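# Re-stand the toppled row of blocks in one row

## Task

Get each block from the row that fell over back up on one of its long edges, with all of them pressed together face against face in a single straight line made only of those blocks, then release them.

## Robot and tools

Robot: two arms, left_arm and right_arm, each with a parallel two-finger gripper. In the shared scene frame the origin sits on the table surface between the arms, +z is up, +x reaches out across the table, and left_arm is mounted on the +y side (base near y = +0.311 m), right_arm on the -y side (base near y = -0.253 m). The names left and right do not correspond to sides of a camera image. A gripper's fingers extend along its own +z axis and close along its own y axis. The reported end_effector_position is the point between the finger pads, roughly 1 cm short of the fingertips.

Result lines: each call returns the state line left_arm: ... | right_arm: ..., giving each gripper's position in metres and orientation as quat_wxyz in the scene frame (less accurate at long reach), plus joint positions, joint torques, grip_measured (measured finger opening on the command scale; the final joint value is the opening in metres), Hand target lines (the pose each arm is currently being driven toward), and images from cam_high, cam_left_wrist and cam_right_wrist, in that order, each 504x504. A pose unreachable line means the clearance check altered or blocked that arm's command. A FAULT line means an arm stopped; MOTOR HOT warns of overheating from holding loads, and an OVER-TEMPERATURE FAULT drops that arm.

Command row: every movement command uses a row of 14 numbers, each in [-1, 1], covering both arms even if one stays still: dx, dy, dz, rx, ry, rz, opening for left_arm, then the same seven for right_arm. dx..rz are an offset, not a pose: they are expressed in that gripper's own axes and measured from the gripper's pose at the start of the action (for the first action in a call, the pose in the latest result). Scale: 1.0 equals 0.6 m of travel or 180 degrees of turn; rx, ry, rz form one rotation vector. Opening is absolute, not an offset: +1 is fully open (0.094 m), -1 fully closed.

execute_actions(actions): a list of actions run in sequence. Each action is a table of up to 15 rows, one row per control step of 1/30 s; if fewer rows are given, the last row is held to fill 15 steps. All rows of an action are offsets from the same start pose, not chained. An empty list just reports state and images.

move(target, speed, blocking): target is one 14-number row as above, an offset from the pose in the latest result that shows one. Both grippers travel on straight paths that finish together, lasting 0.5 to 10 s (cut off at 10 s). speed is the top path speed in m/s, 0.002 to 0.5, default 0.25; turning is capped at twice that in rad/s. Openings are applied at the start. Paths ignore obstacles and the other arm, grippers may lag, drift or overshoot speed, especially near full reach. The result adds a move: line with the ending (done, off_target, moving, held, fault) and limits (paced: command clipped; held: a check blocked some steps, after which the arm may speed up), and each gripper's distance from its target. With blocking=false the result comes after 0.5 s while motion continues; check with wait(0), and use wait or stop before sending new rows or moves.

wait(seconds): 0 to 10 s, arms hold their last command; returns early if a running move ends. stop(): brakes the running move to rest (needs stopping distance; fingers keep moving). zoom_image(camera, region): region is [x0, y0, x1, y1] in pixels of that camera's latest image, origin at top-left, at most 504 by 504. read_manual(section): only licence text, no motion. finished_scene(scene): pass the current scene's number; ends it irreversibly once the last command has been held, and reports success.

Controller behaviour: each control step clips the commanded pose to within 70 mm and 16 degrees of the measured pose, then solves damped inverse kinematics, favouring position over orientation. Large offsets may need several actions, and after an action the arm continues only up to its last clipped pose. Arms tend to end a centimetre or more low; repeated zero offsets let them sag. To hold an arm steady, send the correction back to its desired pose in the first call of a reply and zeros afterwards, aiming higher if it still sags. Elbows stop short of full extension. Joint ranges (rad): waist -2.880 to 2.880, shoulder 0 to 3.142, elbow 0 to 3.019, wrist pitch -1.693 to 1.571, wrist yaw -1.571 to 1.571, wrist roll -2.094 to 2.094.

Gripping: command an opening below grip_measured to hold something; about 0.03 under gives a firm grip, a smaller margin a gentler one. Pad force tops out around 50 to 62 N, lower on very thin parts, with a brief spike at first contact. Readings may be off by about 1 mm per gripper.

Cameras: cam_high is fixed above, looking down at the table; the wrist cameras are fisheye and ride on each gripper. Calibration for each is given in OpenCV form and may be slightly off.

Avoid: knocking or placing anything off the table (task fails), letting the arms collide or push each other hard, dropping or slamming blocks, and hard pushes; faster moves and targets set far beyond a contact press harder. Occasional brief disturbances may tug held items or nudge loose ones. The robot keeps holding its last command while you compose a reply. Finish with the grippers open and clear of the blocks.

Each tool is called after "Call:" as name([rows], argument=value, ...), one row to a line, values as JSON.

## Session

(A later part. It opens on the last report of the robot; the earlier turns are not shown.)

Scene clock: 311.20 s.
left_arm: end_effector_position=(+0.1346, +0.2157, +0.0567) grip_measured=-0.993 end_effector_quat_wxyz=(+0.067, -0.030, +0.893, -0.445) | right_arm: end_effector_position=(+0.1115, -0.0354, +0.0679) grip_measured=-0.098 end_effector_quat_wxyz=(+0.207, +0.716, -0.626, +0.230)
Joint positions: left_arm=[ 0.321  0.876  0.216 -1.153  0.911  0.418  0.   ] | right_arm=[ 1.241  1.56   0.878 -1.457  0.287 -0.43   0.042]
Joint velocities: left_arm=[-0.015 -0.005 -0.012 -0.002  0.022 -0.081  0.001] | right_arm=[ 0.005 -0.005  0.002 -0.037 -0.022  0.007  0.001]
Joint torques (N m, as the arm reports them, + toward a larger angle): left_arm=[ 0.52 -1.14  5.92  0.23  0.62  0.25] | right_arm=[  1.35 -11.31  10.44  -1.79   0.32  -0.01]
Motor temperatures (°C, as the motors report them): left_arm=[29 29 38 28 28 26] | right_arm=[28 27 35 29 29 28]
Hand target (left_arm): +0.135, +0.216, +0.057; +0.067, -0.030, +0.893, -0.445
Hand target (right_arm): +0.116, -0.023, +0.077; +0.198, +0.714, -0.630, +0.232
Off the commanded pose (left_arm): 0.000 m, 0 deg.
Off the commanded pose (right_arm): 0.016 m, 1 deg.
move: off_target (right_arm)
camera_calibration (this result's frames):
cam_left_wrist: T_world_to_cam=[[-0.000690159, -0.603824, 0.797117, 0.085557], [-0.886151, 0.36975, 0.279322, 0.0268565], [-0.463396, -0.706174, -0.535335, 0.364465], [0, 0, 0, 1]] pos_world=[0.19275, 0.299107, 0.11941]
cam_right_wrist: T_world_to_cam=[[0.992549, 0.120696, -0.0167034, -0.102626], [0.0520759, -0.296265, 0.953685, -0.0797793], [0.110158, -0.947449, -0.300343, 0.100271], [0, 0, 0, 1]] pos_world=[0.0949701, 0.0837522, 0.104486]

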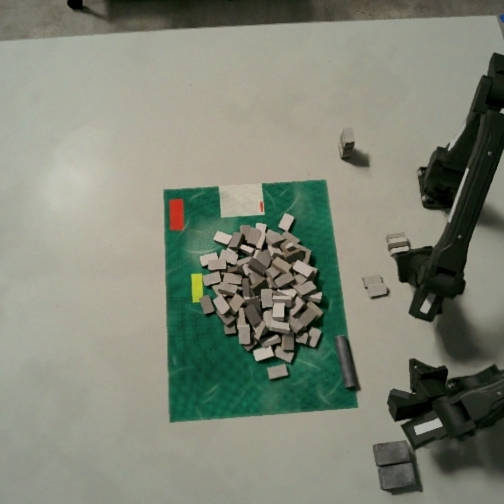

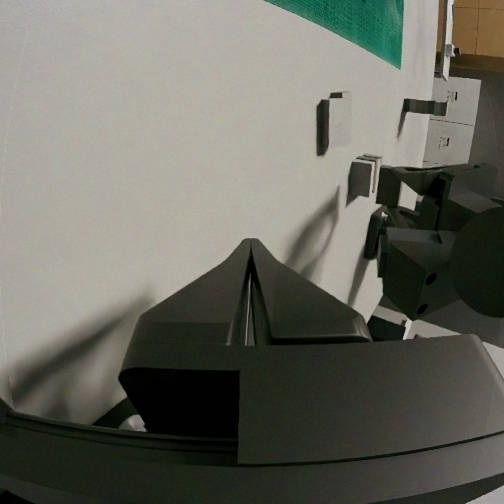

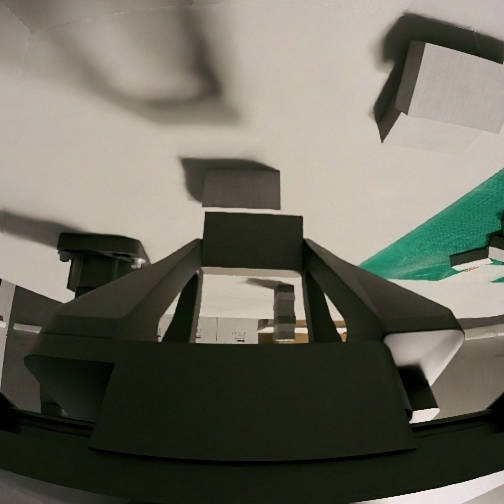

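Call:
move(target=[0,0,0,0,0,0,-1,-0.03,0.007,0.065,0,0,0,-0.2], speed=0.06)

Call:
move(target=[0,0,0,0,0,0,-1,0.021,0,0.016,0,0,0,-0.2], speed=0.03)

Call:
move(target=[0,0,0,0,0,0,-1,-0.006,0,0.013,0,0,0,-0.2], speed=0.03)

Call:
move(target=[0,0,0,0,0,0,-1,0,0,0,0,0,0,0.4])

Call:
move(target=[0,0,0,0,0,0,-1,0,0,-0.1,0,0,0,0.4], speed=0.15)

Call:
move(target=[0,0,0,0,0,0,-1,0.01,-0.14,0,0,-0.5,0,0.4], speed=0.3)

Scene clock: 326.33 s.
left_arm: end_effector_position=(+0.1346, +0.2157, +0.0567) grip_measured=-0.993 end_effector_quat_wxyz=(+0.067, -0.030, +0.893, -0.445) | right_arm: end_effector_position=(+0.1090, -0.0418, +0.0310) grip_measured=-0.098 end_effector_quat_wxyz=(+0.204, +0.715, -0.628, +0.230)
Joint positions: left_arm=[ 0.321  0.876  0.216 -1.153  0.911  0.418  0.   ] | right_arm=[ 1.241  1.617  0.821 -1.339  0.287 -0.427  0.042]
Joint velocities: left_arm=[-0.005 -0.005  0.002 -0.012  0.051  0.037 -0.   ] | right_arm=[-0.015 -0.015 -0.012 -0.022 -0.022  0.11  -0.001]
Joint torques (N m, as the arm reports them, + toward a larger angle): left_arm=[ 0.09 -1.11  5.95  0.32  0.65  0.27] | right_arm=[  1.17 -10.86   4.63  -0.17   0.15  -0.11]
Motor temperatures (°C, as the motors report them): left_arm=[29 29 38 28 28 26] | right_arm=[28 27 36 29 29 28]
Hand target (left_arm): +0.135, +0.216, +0.057; +0.067, -0.030, +0.893, -0.445
Hand target (right_arm): +0.108, -0.044, +0.026; +0.207, +0.716, -0.626, +0.230
Off the commanded pose (left_arm): 0.000 m, 0 deg.
Off the commanded pose (right_arm): 0.006 m, 0 deg.
move: done
camera_calibration (this result's frames):
cam_left_wrist: T_world_to_cam=[[-0.000690159, -0.603824, 0.797117, 0.085557], [-0.886151, 0.36975, 0.279322, 0.0268565], [-0.463396, -0.706174, -0.535335, 0.364465], [0, 0, 0, 1]] pos_world=[0.19275, 0.299107, 0.11941]
cam_right_wrist: T_world_to_cam=[[0.992895, 0.118309, -0.0127188, -0.100213], [0.0480255, -0.300649, 0.952525, -0.046037], [0.108868, -0.946369, -0.304194, 0.0837435], [0, 0, 0, 1]] pos_world=[0.0925946, 0.0772672, 0.0680511]

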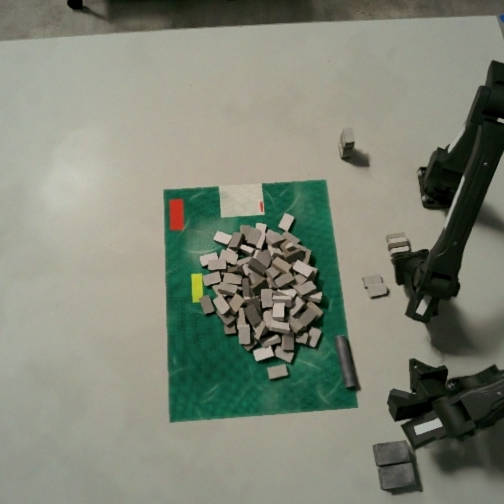

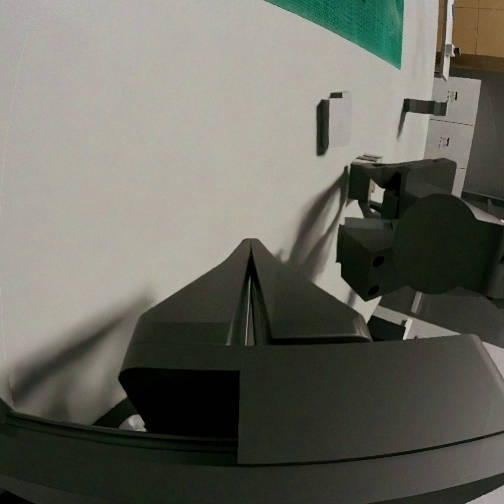

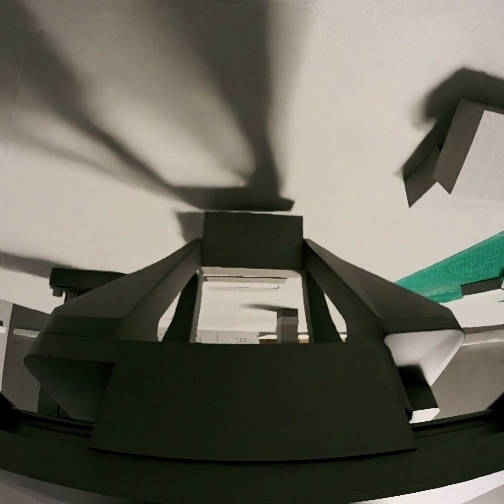

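Scene clock: 327.10 s.
left_arm: end_effector_position=(+0.1346, +0.2157, +0.0567) grip_measured=-0.993 end_effector_quat_wxyz=(+0.067, -0.030, +0.893, -0.445) | right_arm: end_effector_position=(+0.1091, -0.0545, +0.0304) grip_measured=-0.098 end_effector_quat_wxyz=(+0.209, +0.713, -0.627, +0.232)
Joint positions: left_arm=[ 0.321  0.876  0.216 -1.153  0.911  0.418  0.   ] | right_arm=[ 1.226  1.601  0.792 -1.334  0.294 -0.436  0.042]
Joint velocities: left_arm=[-0.015  0.005  0.012 -0.007  0.066  0.007 -0.   ] | right_arm=[-0.015  0.005 -0.002 -0.022 -0.051 -0.125  0.   ]
Joint torques (N m, as the arm reports them, + toward a larger angle): left_arm=[ 0.09 -0.6   6.07  0.29  0.61  0.28] | right_arm=[  0.41 -13.88   4.39  -0.31   0.33  -0.23]
Motor temperatures (°C, as the motors report them): left_arm=[29 29 38 28 28 26] | right_arm=[28 27 36 29 29 28]
Hand target (left_arm): +0.135, +0.216, +0.057; +0.067, -0.030, +0.893, -0.445
Hand target (right_arm): +0.111, -0.058, +0.030; +0.205, +0.715, -0.628, +0.230
Off the commanded pose (left_arm): 0.000 m, 0 deg.
Off the commanded pose (right_arm): 0.004 m, 1 deg.
move: done
camera_calibration (this result's frames):
cam_left_wrist: T_world_to_cam=[[-0.000690159, -0.603824, 0.797117, 0.085557], [-0.886151, 0.36975, 0.279322, 0.0268565], [-0.463396, -0.706174, -0.535335, 0.364465], [0, 0, 0, 1]] pos_world=[0.19275, 0.299107, 0.11941]
cam_right_wrist: T_world_to_cam=[[0.993291, 0.11449, -0.0163115, -0.0989265], [0.0491772, -0.290506, 0.955609, -0.0489141], [0.104669, -0.949999, -0.294187, 0.0715135], [0, 0, 0, 1]] pos_world=[0.093183, 0.065054, 0.0661675]

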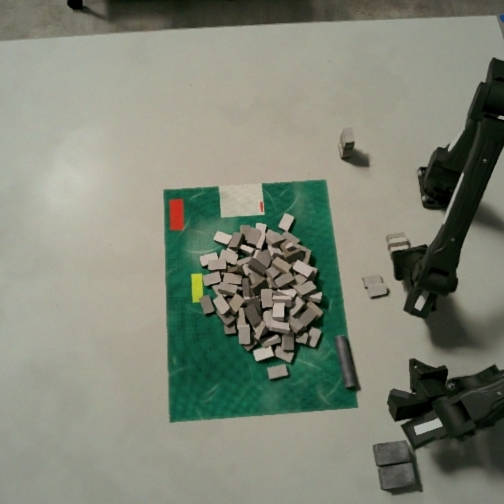

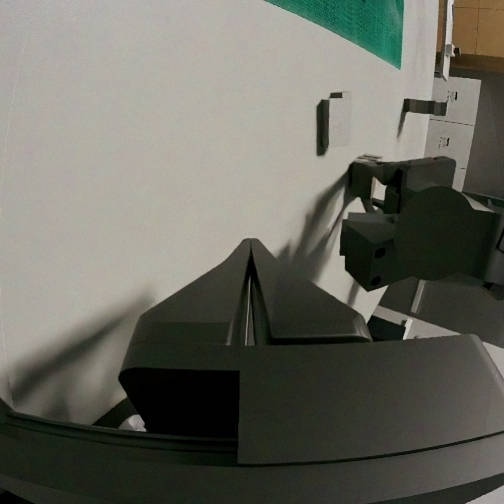

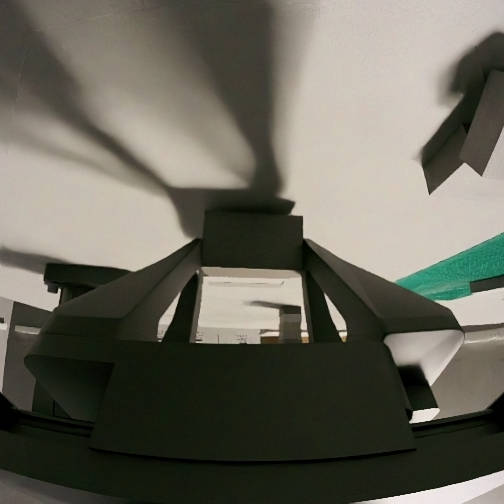

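Scene clock: 327.80 s.
left_arm: end_effector_position=(+0.1346, +0.2157, +0.0567) grip_measured=-0.993 end_effector_quat_wxyz=(+0.067, -0.030, +0.893, -0.445) | right_arm: end_effector_position=(+0.1100, -0.0522, +0.0285) grip_measured=-0.098 end_effector_quat_wxyz=(+0.204, +0.714, -0.629, +0.230)
Joint positions: left_arm=[ 0.321  0.876  0.216 -1.153  0.911  0.418  0.   ] | right_arm=[ 1.226  1.602  0.792 -1.321  0.294 -0.436  0.042]
Joint velocities: left_arm=[-0.005 -0.005  0.002  0.022 -0.007  0.022 -0.001] | right_arm=[-0.005 -0.005 -0.007  0.007  0.066 -0.037 -0.001]
Joint torques (N m, as the arm reports them, + toward a larger angle): left_arm=[ 0.34 -1.29  5.88  0.25  0.62  0.28] | right_arm=[  1.38 -10.61   4.51  -0.31   0.23  -0.11]
Motor temperatures (°C, as the motors report them): left_arm=[29 29 38 28 28 26] | right_arm=[28 27 36 29 29 28]
Hand target (left_arm): +0.135, +0.216, +0.057; +0.067, -0.030, +0.893, -0.445
Hand target (right_arm): +0.109, -0.056, +0.022; +0.209, +0.713, -0.627, +0.232
Off the commanded pose (left_arm): 0.000 m, 0 deg.
Off the commanded pose (right_arm): 0.008 m, 1 deg.
move: done
camera_calibration (this result's frames):
cam_left_wrist: T_world_to_cam=[[-0.000690159, -0.603824, 0.797117, 0.085557], [-0.886151, 0.36975, 0.279322, 0.0268565], [-0.463396, -0.706174, -0.535335, 0.364465], [0, 0, 0, 1]] pos_world=[0.19275, 0.299107, 0.11941]
cam_right_wrist: T_world_to_cam=[[0.993352, 0.114636, -0.01054, -0.100338], [0.0448347, -0.30092, 0.952595, -0.04645], [0.10603, -0.946734, -0.304059, 0.0733409], [0, 0, 0, 1]] pos_world=[0.0939773, 0.066959, 0.0654904]

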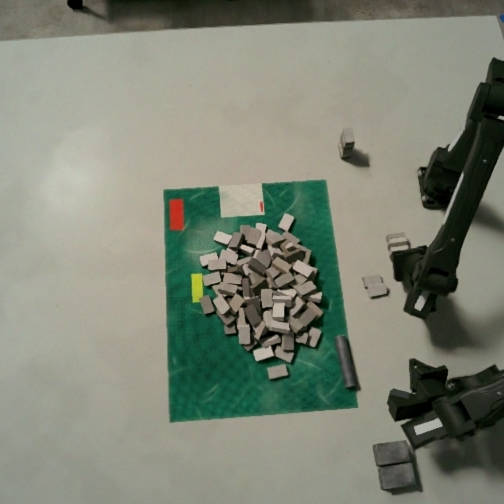

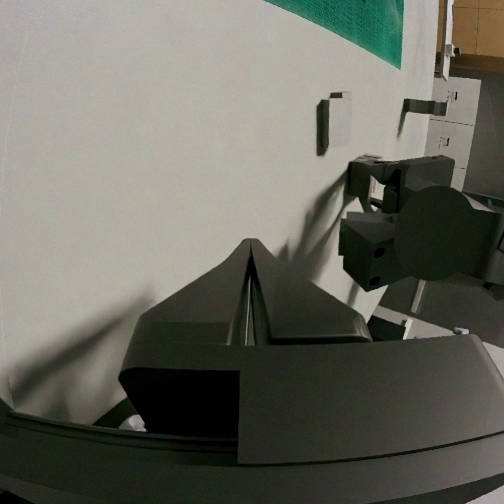

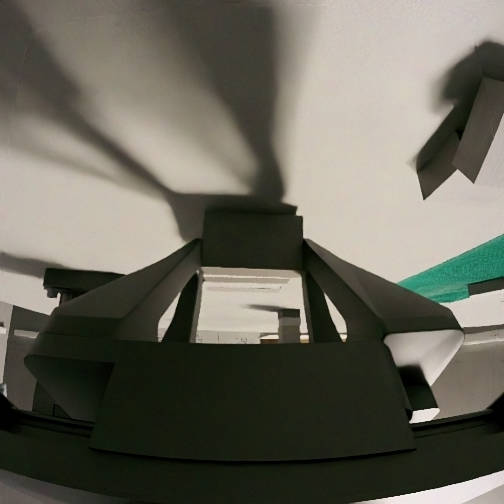

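Scene clock: 328.30 s.
left_arm: end_effector_position=(+0.1346, +0.2157, +0.0567) grip_measured=-0.993 end_effector_quat_wxyz=(+0.067, -0.030, +0.893, -0.445) | right_arm: end_effector_position=(+0.1100, -0.0522, +0.0285) grip_measured=+0.397 end_effector_quat_wxyz=(+0.204, +0.714, -0.629, +0.230)
Joint positions: left_arm=[ 0.321  0.876  0.216 -1.153  0.911  0.418  0.   ] | right_arm=[ 1.226  1.602  0.792 -1.321  0.294 -0.436  0.066]
Joint velocities: left_arm=[-0.024  0.005 -0.007  0.002 -0.022  0.007  0.001] | right_arm=[-0.005  0.005  0.002 -0.002  0.022 -0.095  0.001]
Joint torques (N m, as the arm reports them, + toward a larger angle): left_arm=[ 0.02 -0.56  5.89  0.12  0.61  0.27] | right_arm=[  0.78 -12.12   5.47  -0.78   0.19  -0.1 ]
Motor temperatures (°C, as the motors report them): left_arm=[29 29 38 28 28 26] | right_arm=[28 27 36 29 29 28]
Hand target (left_arm): +0.135, +0.216, +0.057; +0.067, -0.030, +0.893, -0.445
Hand target (right_arm): +0.110, -0.052, +0.028; +0.204, +0.714, -0.629, +0.230
Off the commanded pose (left_arm): 0.000 m, 0 deg.
Off the commanded pose (right_arm): 0.000 m, 0 deg.
move: done
camera_calibration (this result's frames):
cam_left_wrist: T_world_to_cam=[[-0.000690159, -0.603824, 0.797117, 0.085557], [-0.886151, 0.36975, 0.279322, 0.0268565], [-0.463396, -0.706174, -0.535335, 0.364465], [0, 0, 0, 1]] pos_world=[0.19275, 0.299107, 0.11941]
cam_right_wrist: T_world_to_cam=[[0.993352, 0.114636, -0.01054, -0.100338], [0.0448347, -0.30092, 0.952595, -0.04645], [0.10603, -0.946734, -0.304059, 0.0733409], [0, 0, 0, 1]] pos_world=[0.0939773, 0.066959, 0.0654904]

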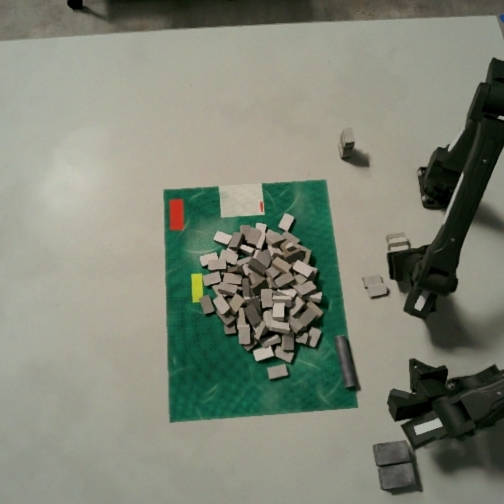

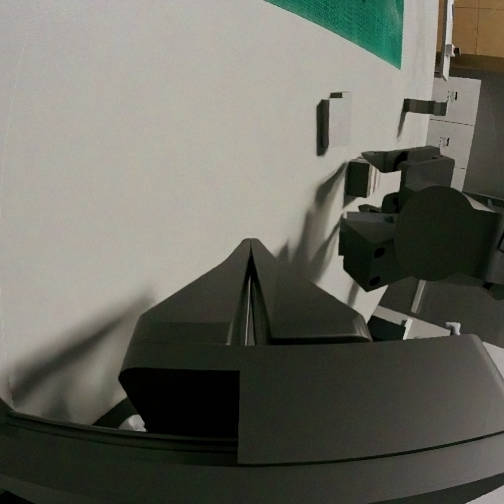

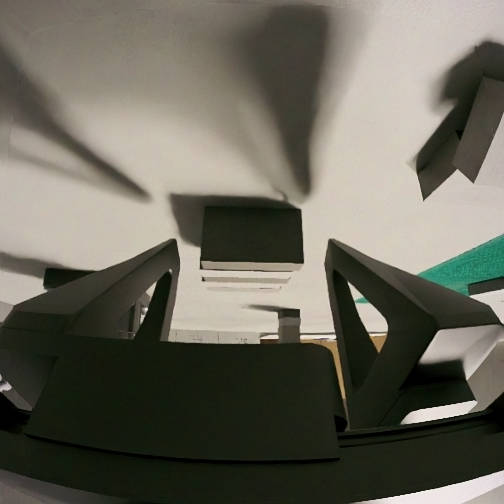

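Scene clock: 329.10 s.
left_arm: end_effector_position=(+0.1346, +0.2157, +0.0567) grip_measured=-0.993 end_effector_quat_wxyz=(+0.067, -0.030, +0.893, -0.445) | right_arm: end_effector_position=(+0.1047, -0.0282, +0.0689) grip_measured=+0.397 end_effector_quat_wxyz=(+0.211, +0.715, -0.624, +0.232)
Joint positions: left_arm=[ 0.321  0.876  0.216 -1.153  0.911  0.418  0.   ] | right_arm=[ 1.267  1.577  0.896 -1.475  0.272 -0.407  0.066]
Joint velocities: left_arm=[ 0.005  0.005  0.002 -0.022 -0.022 -0.037 -0.   ] | right_arm=[-0.005 -0.005 -0.002 -0.022 -0.037  0.022  0.   ]
Joint torques (N m, as the arm reports them, + toward a larger angle): left_arm=[ 0.22 -1.01  5.98  0.18  0.61  0.26] | right_arm=[  1.48 -11.91   9.43  -1.42   0.05   0.12]
Motor temperatures (°C, as the motors report them): left_arm=[29 29 38 28 28 26] | right_arm=[28 27 36 29 29 28]
Hand target (left_arm): +0.135, +0.216, +0.057; +0.067, -0.030, +0.893, -0.445
Hand target (right_arm): +0.106, -0.018, +0.078; +0.204, +0.714, -0.629, +0.230
Off the commanded pose (left_arm): 0.000 m, 0 deg.
Off the commanded pose (right_arm): 0.014 m, 1 deg.
move: off_target (right_arm)
camera_calibration (this result's frames):
cam_left_wrist: T_world_to_cam=[[-0.000690159, -0.603824, 0.797117, 0.085557], [-0.886151, 0.36975, 0.279322, 0.0268565], [-0.463396, -0.706174, -0.535335, 0.364465], [0, 0, 0, 1]] pos_world=[0.19275, 0.299107, 0.11941]
cam_right_wrist: T_world_to_cam=[[0.992543, 0.120001, -0.021422, -0.0964195], [0.0552926, -0.28659, 0.956456, -0.0784732], [0.108636, -0.950508, -0.291088, 0.107603], [0, 0, 0, 1]] pos_world=[0.0883498, 0.0913587, 0.104313]

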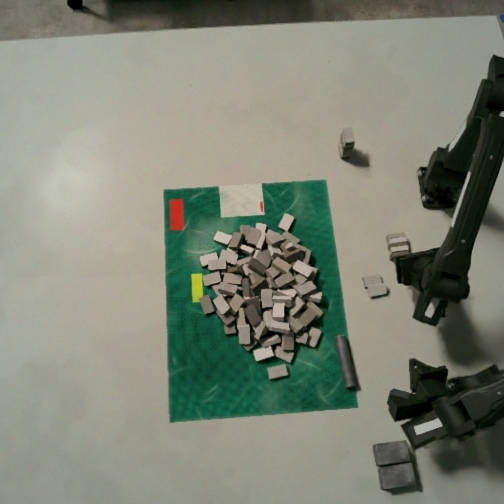

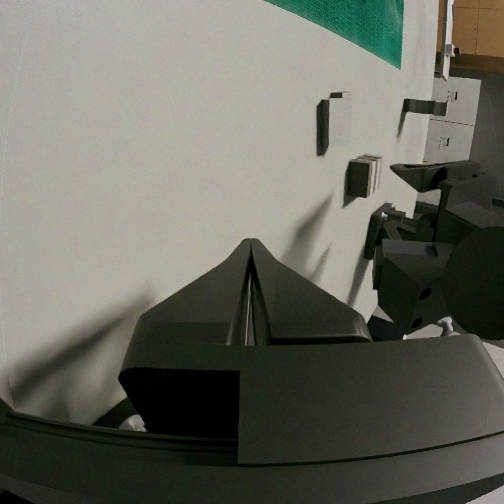

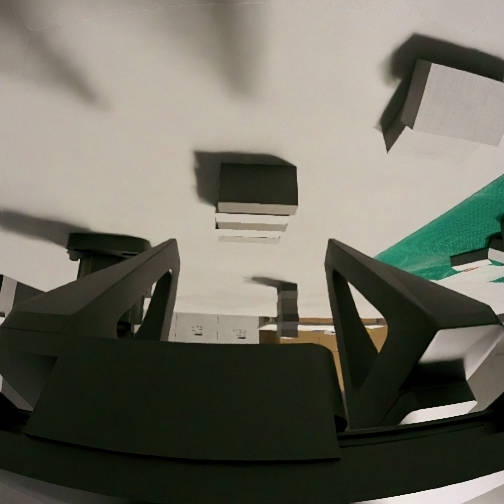

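Scene clock: 332.20 s.
left_arm: end_effector_position=(+0.1346, +0.2157, +0.0567) grip_measured=-0.993 end_effector_quat_wxyz=(+0.067, -0.030, +0.893, -0.445) | right_arm: end_effector_position=(+0.1895, -0.0211, +0.0720) grip_measured=+0.397 end_effector_quat_wxyz=(-0.280, +0.660, -0.601, -0.354)
Joint positions: left_arm=[ 0.321  0.876  0.216 -1.153  0.911  0.418  0.   ] | right_arm=[ 0.429  1.24   0.471 -0.518 -0.905 -1.147  0.066]
Joint velocities: left_arm=[-0.005 -0.005  0.012 -0.002  0.007 -0.022 -0.   ] | right_arm=[-0.005  0.015  0.002  0.022 -0.081 -0.022  0.001]
Joint torques (N m, as the arm reports them, + toward a larger angle): left_arm=[-0.07 -0.78  6.02  0.33  0.61  0.25] | right_arm=[ 0.32 -7.1   6.4   1.54 -0.62 -0.2 ]
Motor temperatures (°C, as the motors report them): left_arm=[29 29 38 28 28 26] | right_arm=[28 27 36 29 29 28]
Hand target (left_arm): +0.135, +0.216, +0.057; +0.067, -0.030, +0.893, -0.445
Hand target (right_arm): +0.189, -0.023, +0.068; -0.284, +0.662, -0.598, -0.352
Off the commanded pose (left_arm): 0.000 m, 0 deg.
Off the commanded pose (right_arm): 0.001 m, 3 deg.
move: off_target (right_arm)
camera_calibration (this result's frames):
cam_left_wrist: T_world_to_cam=[[-0.000690159, -0.603824, 0.797117, 0.085557], [-0.886151, 0.36975, 0.279322, 0.0268565], [-0.463396, -0.706174, -0.535335, 0.364465], [0, 0, 0, 1]] pos_world=[0.19275, 0.299107, 0.11941]
cam_right_wrist: T_world_to_cam=[[0.989323, 0.129673, -0.0665184, -0.177335], [0.104779, -0.950108, -0.293798, -0.0174127], [-0.101297, 0.283691, -0.95355, 0.21956], [0, 0, 0, 1]] pos_world=[0.199507, -0.0558356, 0.192449]

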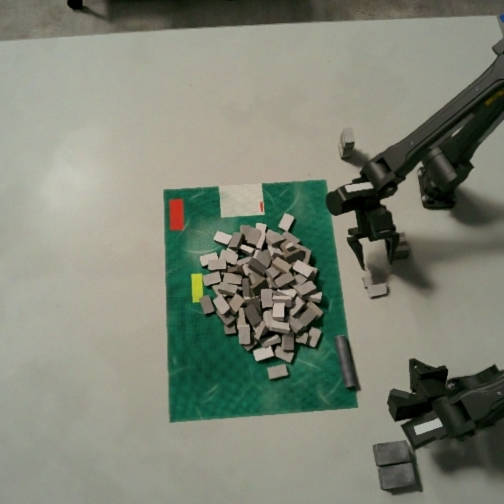

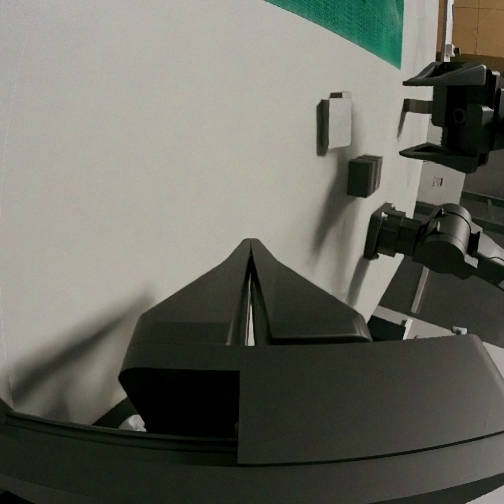

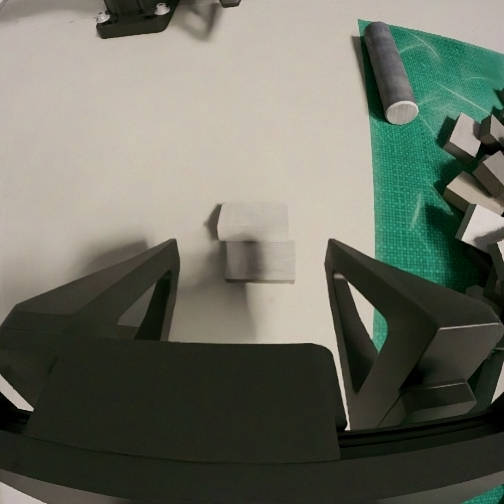

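Call:
move(target=[0,0,0,0,0,0,-1,0.076,0,0.073,0.013,-0.01,-0.017,0.4], speed=0.08)

Call:
move(target=[0,0,0,0,0,0,-1,0,0,0,0,0,0,-0.2])

Call:
move(target=[0,0,0,0,0,0,-1,0.013,0,-0.032,0,0,0,-0.2], speed=0.07)

Call:
move(target=[0,0,0,0,0,0,-1,-0.07,0,-0.048,0,0,0,-0.2], speed=0.15)

Call:
move(target=[0,0,0,0,0,0,-1,-0.067,0.088,0.025,0,0.5,0,-0.2], speed=0.3)

Scene clock: 344.30 s.
left_arm: end_effector_position=(+0.1346, +0.2157, +0.0567) grip_measured=-0.993 end_effector_quat_wxyz=(+0.067, -0.030, +0.893, -0.445) | right_arm: end_effector_position=(+0.1902, -0.0134, +0.0109) grip_measured=+0.397 end_effector_quat_wxyz=(-0.314, +0.665, -0.585, -0.342)
Joint positions: left_arm=[ 0.321  0.876  0.216 -1.153  0.911  0.418  0.   ] | right_arm=[ 0.453  1.456  0.372 -0.089 -0.906 -1.099  0.066]
Joint velocities: left_arm=[-0.005 -0.015  0.012  0.002 -0.051  0.095 -0.   ] | right_arm=[ 0.005 -0.005  0.007  0.012 -0.037  0.007  0.001]
Joint torques (N m, as the arm reports them, + toward a larger angle): left_arm=[-0.12 -1.1   6.01  0.26  0.6   0.28] | right_arm=[ 1.54 -7.91  4.08  1.87 -0.48 -0.01]
Motor temperatures (°C, as the motors report them): left_arm=[29 29 38 28 28 26] | right_arm=[28 27 35 29 29 28]
Hand target (left_arm): +0.135, +0.216, +0.057; +0.067, -0.030, +0.893, -0.445
Hand target (right_arm): +0.186, -0.012, +0.008; -0.312, +0.664, -0.586, -0.344
Off the commanded pose (left_arm): 0.000 m, 0 deg.
Off the commanded pose (right_arm): 0.005 m, 0 deg.
move: done
camera_calibration (this result's frames):
cam_left_wrist: T_world_to_cam=[[-0.000690159, -0.603824, 0.797117, 0.085557], [-0.886151, 0.36975, 0.279322, 0.0268565], [-0.463396, -0.706174, -0.535335, 0.364465], [0, 0, 0, 1]] pos_world=[0.19275, 0.299107, 0.11941]
cam_right_wrist: T_world_to_cam=[[0.991918, 0.126748, 0.0057767, -0.184363], [0.121812, -0.938577, -0.322855, -0.0309276], [-0.0354993, 0.32095, -0.946431, 0.147137], [0, 0, 0, 1]] pos_world=[0.191864, -0.0528839, 0.130335]

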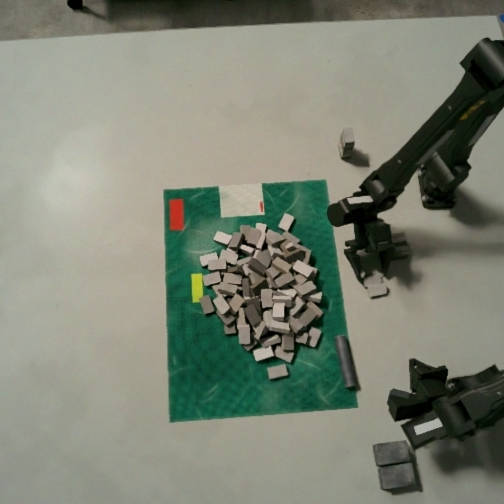

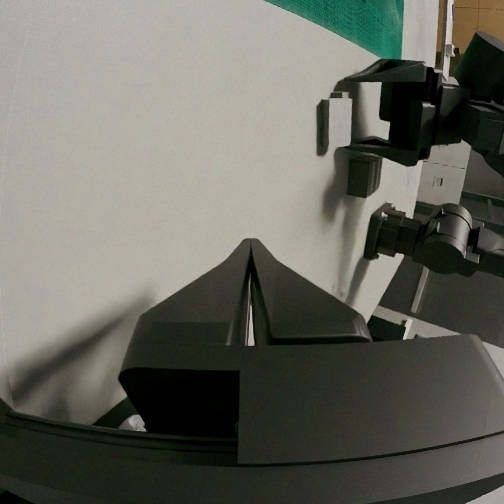

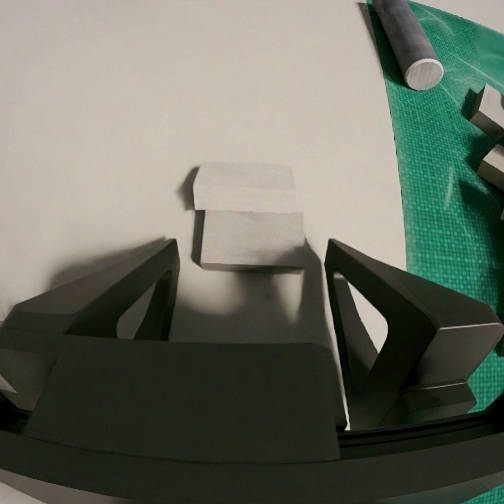

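Scene clock: 344.80 s.
left_arm: end_effector_position=(+0.1346, +0.2157, +0.0567) grip_measured=-0.993 end_effector_quat_wxyz=(+0.067, -0.030, +0.893, -0.445) | right_arm: end_effector_position=(+0.1903, -0.0134, +0.0109) grip_measured=-0.107 end_effector_quat_wxyz=(-0.314, +0.665, -0.585, -0.342)
Joint positions: left_arm=[ 0.321  0.876  0.216 -1.153  0.911  0.418  0.   ] | right_arm=[ 0.453  1.456  0.372 -0.088 -0.905 -1.099  0.042]
Joint velocities: left_arm=[-0.005  0.005 -0.007  0.002 -0.066  0.007 -0.001] | right_arm=[-0.005  0.015  0.007 -0.012  0.022  0.022 -0.001]
Joint torques (N m, as the arm reports them, + toward a larger angle): left_arm=[ 0.06 -0.86  5.96  0.26  0.59  0.28] | right_arm=[ 1.08 -9.04  5.09  0.97 -0.49 -0.1 ]
Motor temperatures (°C, as the motors report them): left_arm=[29 29 38 28 28 26] | right_arm=[28 27 35 29 29 28]
Hand target (left_arm): +0.135, +0.216, +0.057; +0.067, -0.030, +0.893, -0.445
Hand target (right_arm): +0.190, -0.013, +0.011; -0.314, +0.665, -0.585, -0.342
Off the commanded pose (left_arm): 0.000 m, 0 deg.
Off the commanded pose (right_arm): 0.000 m, 0 deg.
move: done
camera_calibration (this result's frames):
cam_left_wrist: T_world_to_cam=[[-0.000690159, -0.603824, 0.797117, 0.085557], [-0.886151, 0.36975, 0.279322, 0.0268565], [-0.463396, -0.706174, -0.535335, 0.364465], [0, 0, 0, 1]] pos_world=[0.19275, 0.299107, 0.11941]
cam_right_wrist: T_world_to_cam=[[0.991934, 0.126602, 0.00623932, -0.184465], [0.121831, -0.938651, -0.322632, -0.030957], [-0.0349893, 0.32079, -0.946504, 0.147024], [0, 0, 0, 1]] pos_world=[0.191892, -0.0528679, 0.130322]

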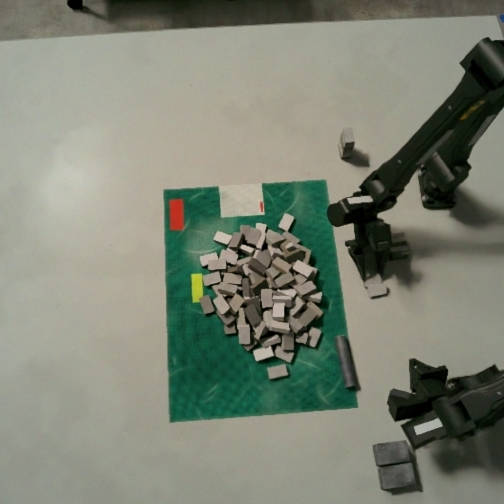

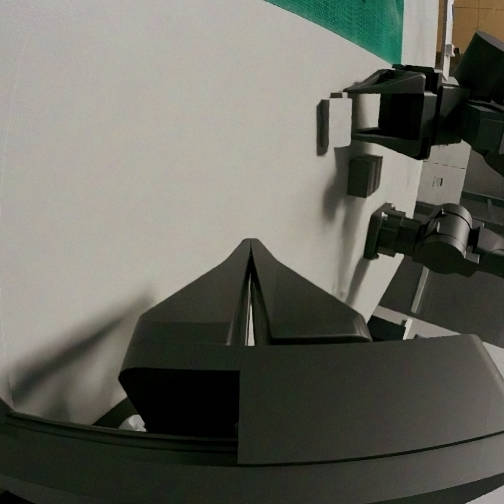

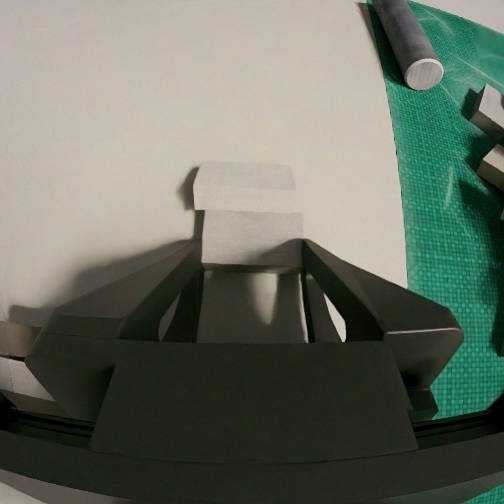

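Scene clock: 345.67 s.
left_arm: end_effector_position=(+0.1346, +0.2157, +0.0567) grip_measured=-0.993 end_effector_quat_wxyz=(+0.067, -0.030, +0.893, -0.445) | right_arm: end_effector_position=(+0.1886, -0.0332, +0.0113) grip_measured=-0.107 end_effector_quat_wxyz=(-0.310, +0.663, -0.587, -0.345)
Joint positions: left_arm=[ 0.321  0.876  0.216 -1.153  0.911  0.418  0.   ] | right_arm=[ 0.381  1.441  0.372 -0.202 -0.931 -1.21   0.042]
Joint velocities: left_arm=[-0.015 -0.015 -0.007 -0.002  0.066  0.066  0.001] | right_arm=[-0.024 -0.015  0.002 -0.017  0.007 -0.051  0.001]
Joint torques (N m, as the arm reports them, + toward a larger angle): left_arm=[ 0.   -1.12  5.98  0.21  0.63  0.27] | right_arm=[ 0.3  -9.22  6.14  0.21 -0.62 -0.17]
Motor temperatures (°C, as the motors report them): left_arm=[29 29 38 28 28 26] | right_arm=[28 27 35 29 29 28]
Hand target (left_arm): +0.135, +0.216, +0.057; +0.067, -0.030, +0.893, -0.445
Hand target (right_arm): +0.193, -0.034, +0.015; -0.314, +0.665, -0.585, -0.343
Off the commanded pose (left_arm): 0.000 m, 0 deg.
Off the commanded pose (right_arm): 0.006 m, 1 deg.
move: done
camera_calibration (this result's frames):
cam_left_wrist: T_world_to_cam=[[-0.000690159, -0.603824, 0.797117, 0.085557], [-0.886151, 0.36975, 0.279322, 0.0268565], [-0.463396, -0.706174, -0.535335, 0.364465], [0, 0, 0, 1]] pos_world=[0.19275, 0.299107, 0.11941]
cam_right_wrist: T_world_to_cam=[[0.991926, 0.126747, -0.00418824, -0.180154], [0.118699, -0.939551, -0.321177, -0.0485927], [-0.0446435, 0.318087, -0.94701, 0.15538], [0, 0, 0, 1]] pos_world=[0.191404, -0.0722457, 0.130785]

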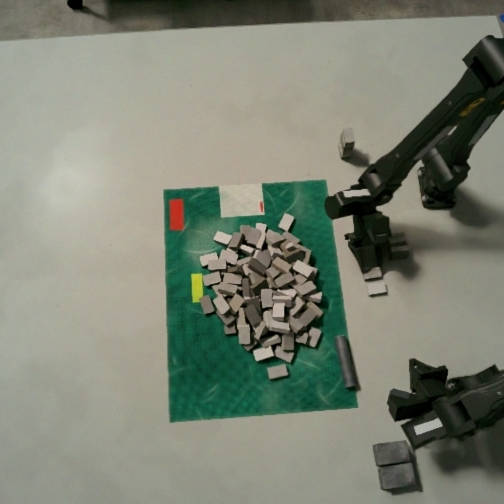

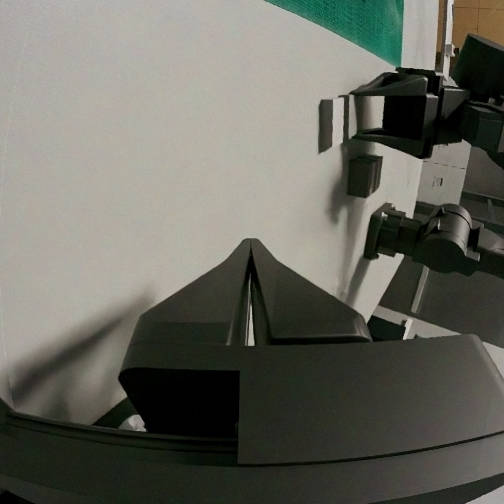

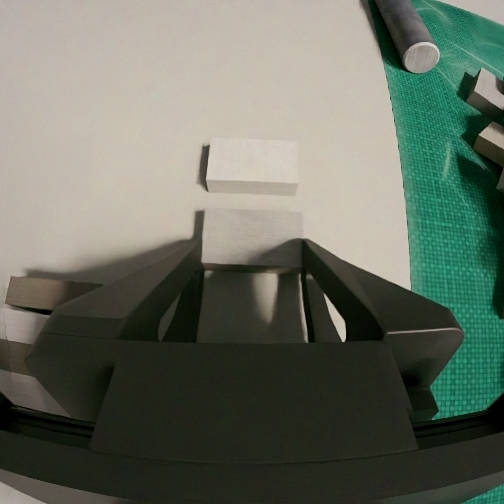

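Scene clock: 346.50 s.
left_arm: end_effector_position=(+0.1346, +0.2157, +0.0567) grip_measured=-0.993 end_effector_quat_wxyz=(+0.067, -0.030, +0.893, -0.445) | right_arm: end_effector_position=(+0.1702, -0.0396, +0.0500) grip_measured=-0.107 end_effector_quat_wxyz=(-0.298, +0.660, -0.594, -0.351)
Joint positions: left_arm=[ 0.321  0.876  0.216 -1.153  0.911  0.418  0.   ] | right_arm=[ 0.381  1.234  0.372 -0.439 -0.93  -1.21   0.042]
Joint velocities: left_arm=[-0.015  0.005 -0.017 -0.007 -0.007 -0.037  0.001] | right_arm=[-0.005 -0.015  0.007 -0.017  0.022 -0.007  0.   ]
Joint torques (N m, as the arm reports them, + toward a larger angle): left_arm=[ 0.14 -0.65  5.97  0.26  0.59  0.25] | right_arm=[ 1.42 -6.78 11.12  0.28 -0.55 -0.13]
Motor temperatures (°C, as the motors report them): left_arm=[29 29 38 28 28 26] | right_arm=[28 27 35 29 29 28]
Hand target (left_arm): +0.135, +0.216, +0.057; +0.067, -0.030, +0.893, -0.445
Hand target (right_arm): +0.187, -0.034, +0.063; -0.310, +0.663, -0.587, -0.344
Off the commanded pose (left_arm): 0.000 m, 0 deg.
Off the commanded pose (right_arm): 0.023 m, 2 deg.
move: off_target (right_arm)
camera_calibration (this result's frames):
cam_left_wrist: T_world_to_cam=[[-0.000690159, -0.603824, 0.797117, 0.085557], [-0.886151, 0.36975, 0.279322, 0.0268565], [-0.463396, -0.706174, -0.535335, 0.364465], [0, 0, 0, 1]] pos_world=[0.19275, 0.299107, 0.11941]
cam_right_wrist: T_world_to_cam=[[0.991419, 0.126444, -0.0331632, -0.159381], [0.109756, -0.942987, -0.314213, -0.0389758], [-0.0710027, 0.307877, -0.948773, 0.197471], [0, 0, 0, 1]] pos_world=[0.176313, -0.0773977, 0.169823]

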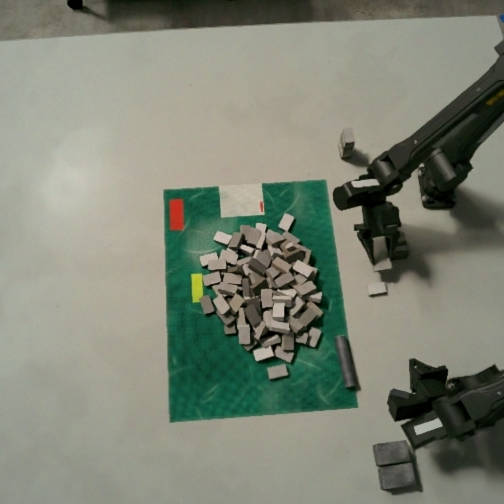

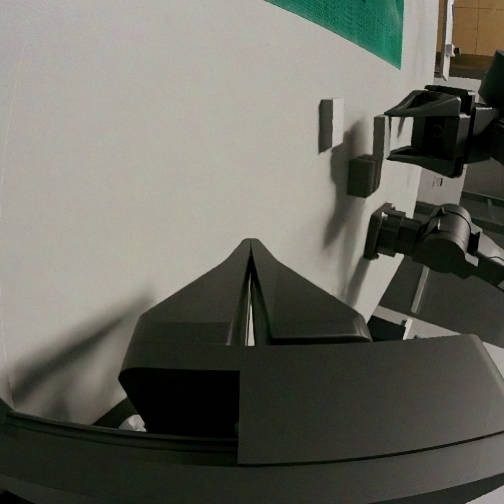

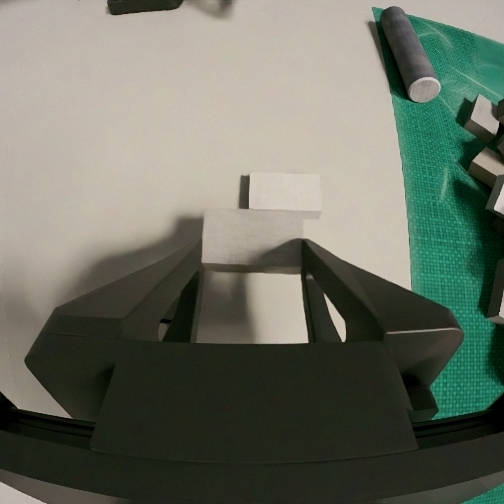

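Scene clock: 349.63 s.
left_arm: end_effector_position=(+0.1346, +0.2157, +0.0567) grip_measured=-0.993 end_effector_quat_wxyz=(+0.067, -0.030, +0.893, -0.445) | right_arm: end_effector_position=(+0.1088, -0.0236, +0.0682) grip_measured=-0.107 end_effector_quat_wxyz=(+0.207, +0.715, -0.627, +0.231)
Joint positions: left_arm=[ 0.321  0.876  0.216 -1.153  0.911  0.418  0.   ] | right_arm=[ 1.261  1.584  0.908 -1.468  0.276 -0.41   0.042]
Joint velocities: left_arm=[-0.005  0.015 -0.002  0.002 -0.051 -0.022  0.001] | right_arm=[-0.005 -0.015 -0.012  0.002 -0.007 -0.051 -0.001]
Joint torques (N m, as the arm reports them, + toward a larger angle): left_arm=[ 0.27 -0.7   6.    0.23  0.61  0.27] | right_arm=[  2.26 -12.04  10.71  -1.73   0.28   0.05]
Motor temperatures (°C, as the motors report them): left_arm=[29 29 39 28 28 26] | right_arm=[28 27 36 29 29 28]
Hand target (left_arm): +0.135, +0.216, +0.057; +0.067, -0.030, +0.893, -0.445
Hand target (right_arm): +0.113, -0.011, +0.077; +0.198, +0.713, -0.631, +0.232
Off the commanded pose (left_arm): 0.000 m, 0 deg.
Off the commanded pose (right_arm): 0.016 m, 1 deg.
move: off_target (right_arm)
camera_calibration (this result's frames):
cam_left_wrist: T_world_to_cam=[[-0.000690159, -0.603824, 0.797117, 0.085557], [-0.886151, 0.36975, 0.279322, 0.0268565], [-0.463396, -0.706174, -0.535335, 0.364465], [0, 0, 0, 1]] pos_world=[0.19275, 0.299107, 0.11941]
cam_right_wrist: T_world_to_cam=[[0.992883, 0.118118, -0.0152017, -0.101494], [0.0497957, -0.295804, 0.95395, -0.0760963], [0.108182, -0.947918, -0.29958, 0.112038], [0, 0, 0, 1]] pos_world=[0.0924406, 0.0956813, 0.104613]

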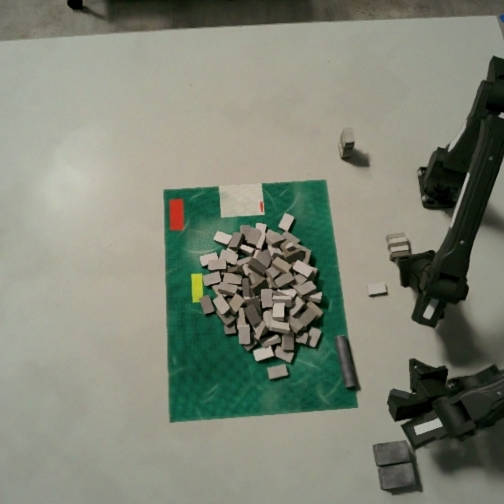

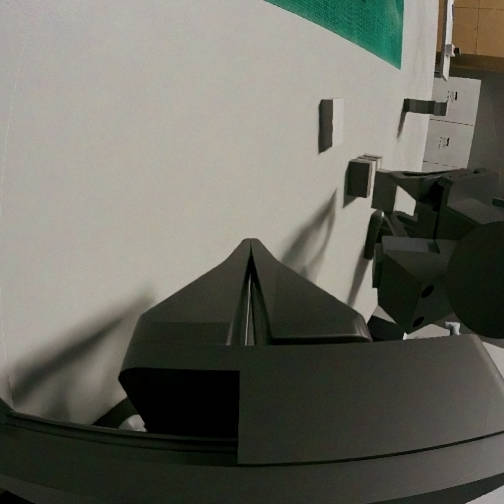

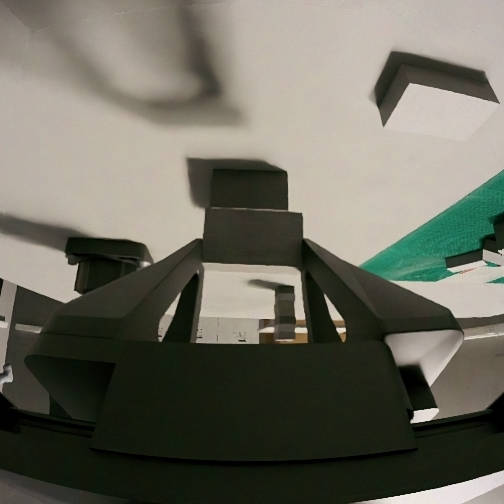

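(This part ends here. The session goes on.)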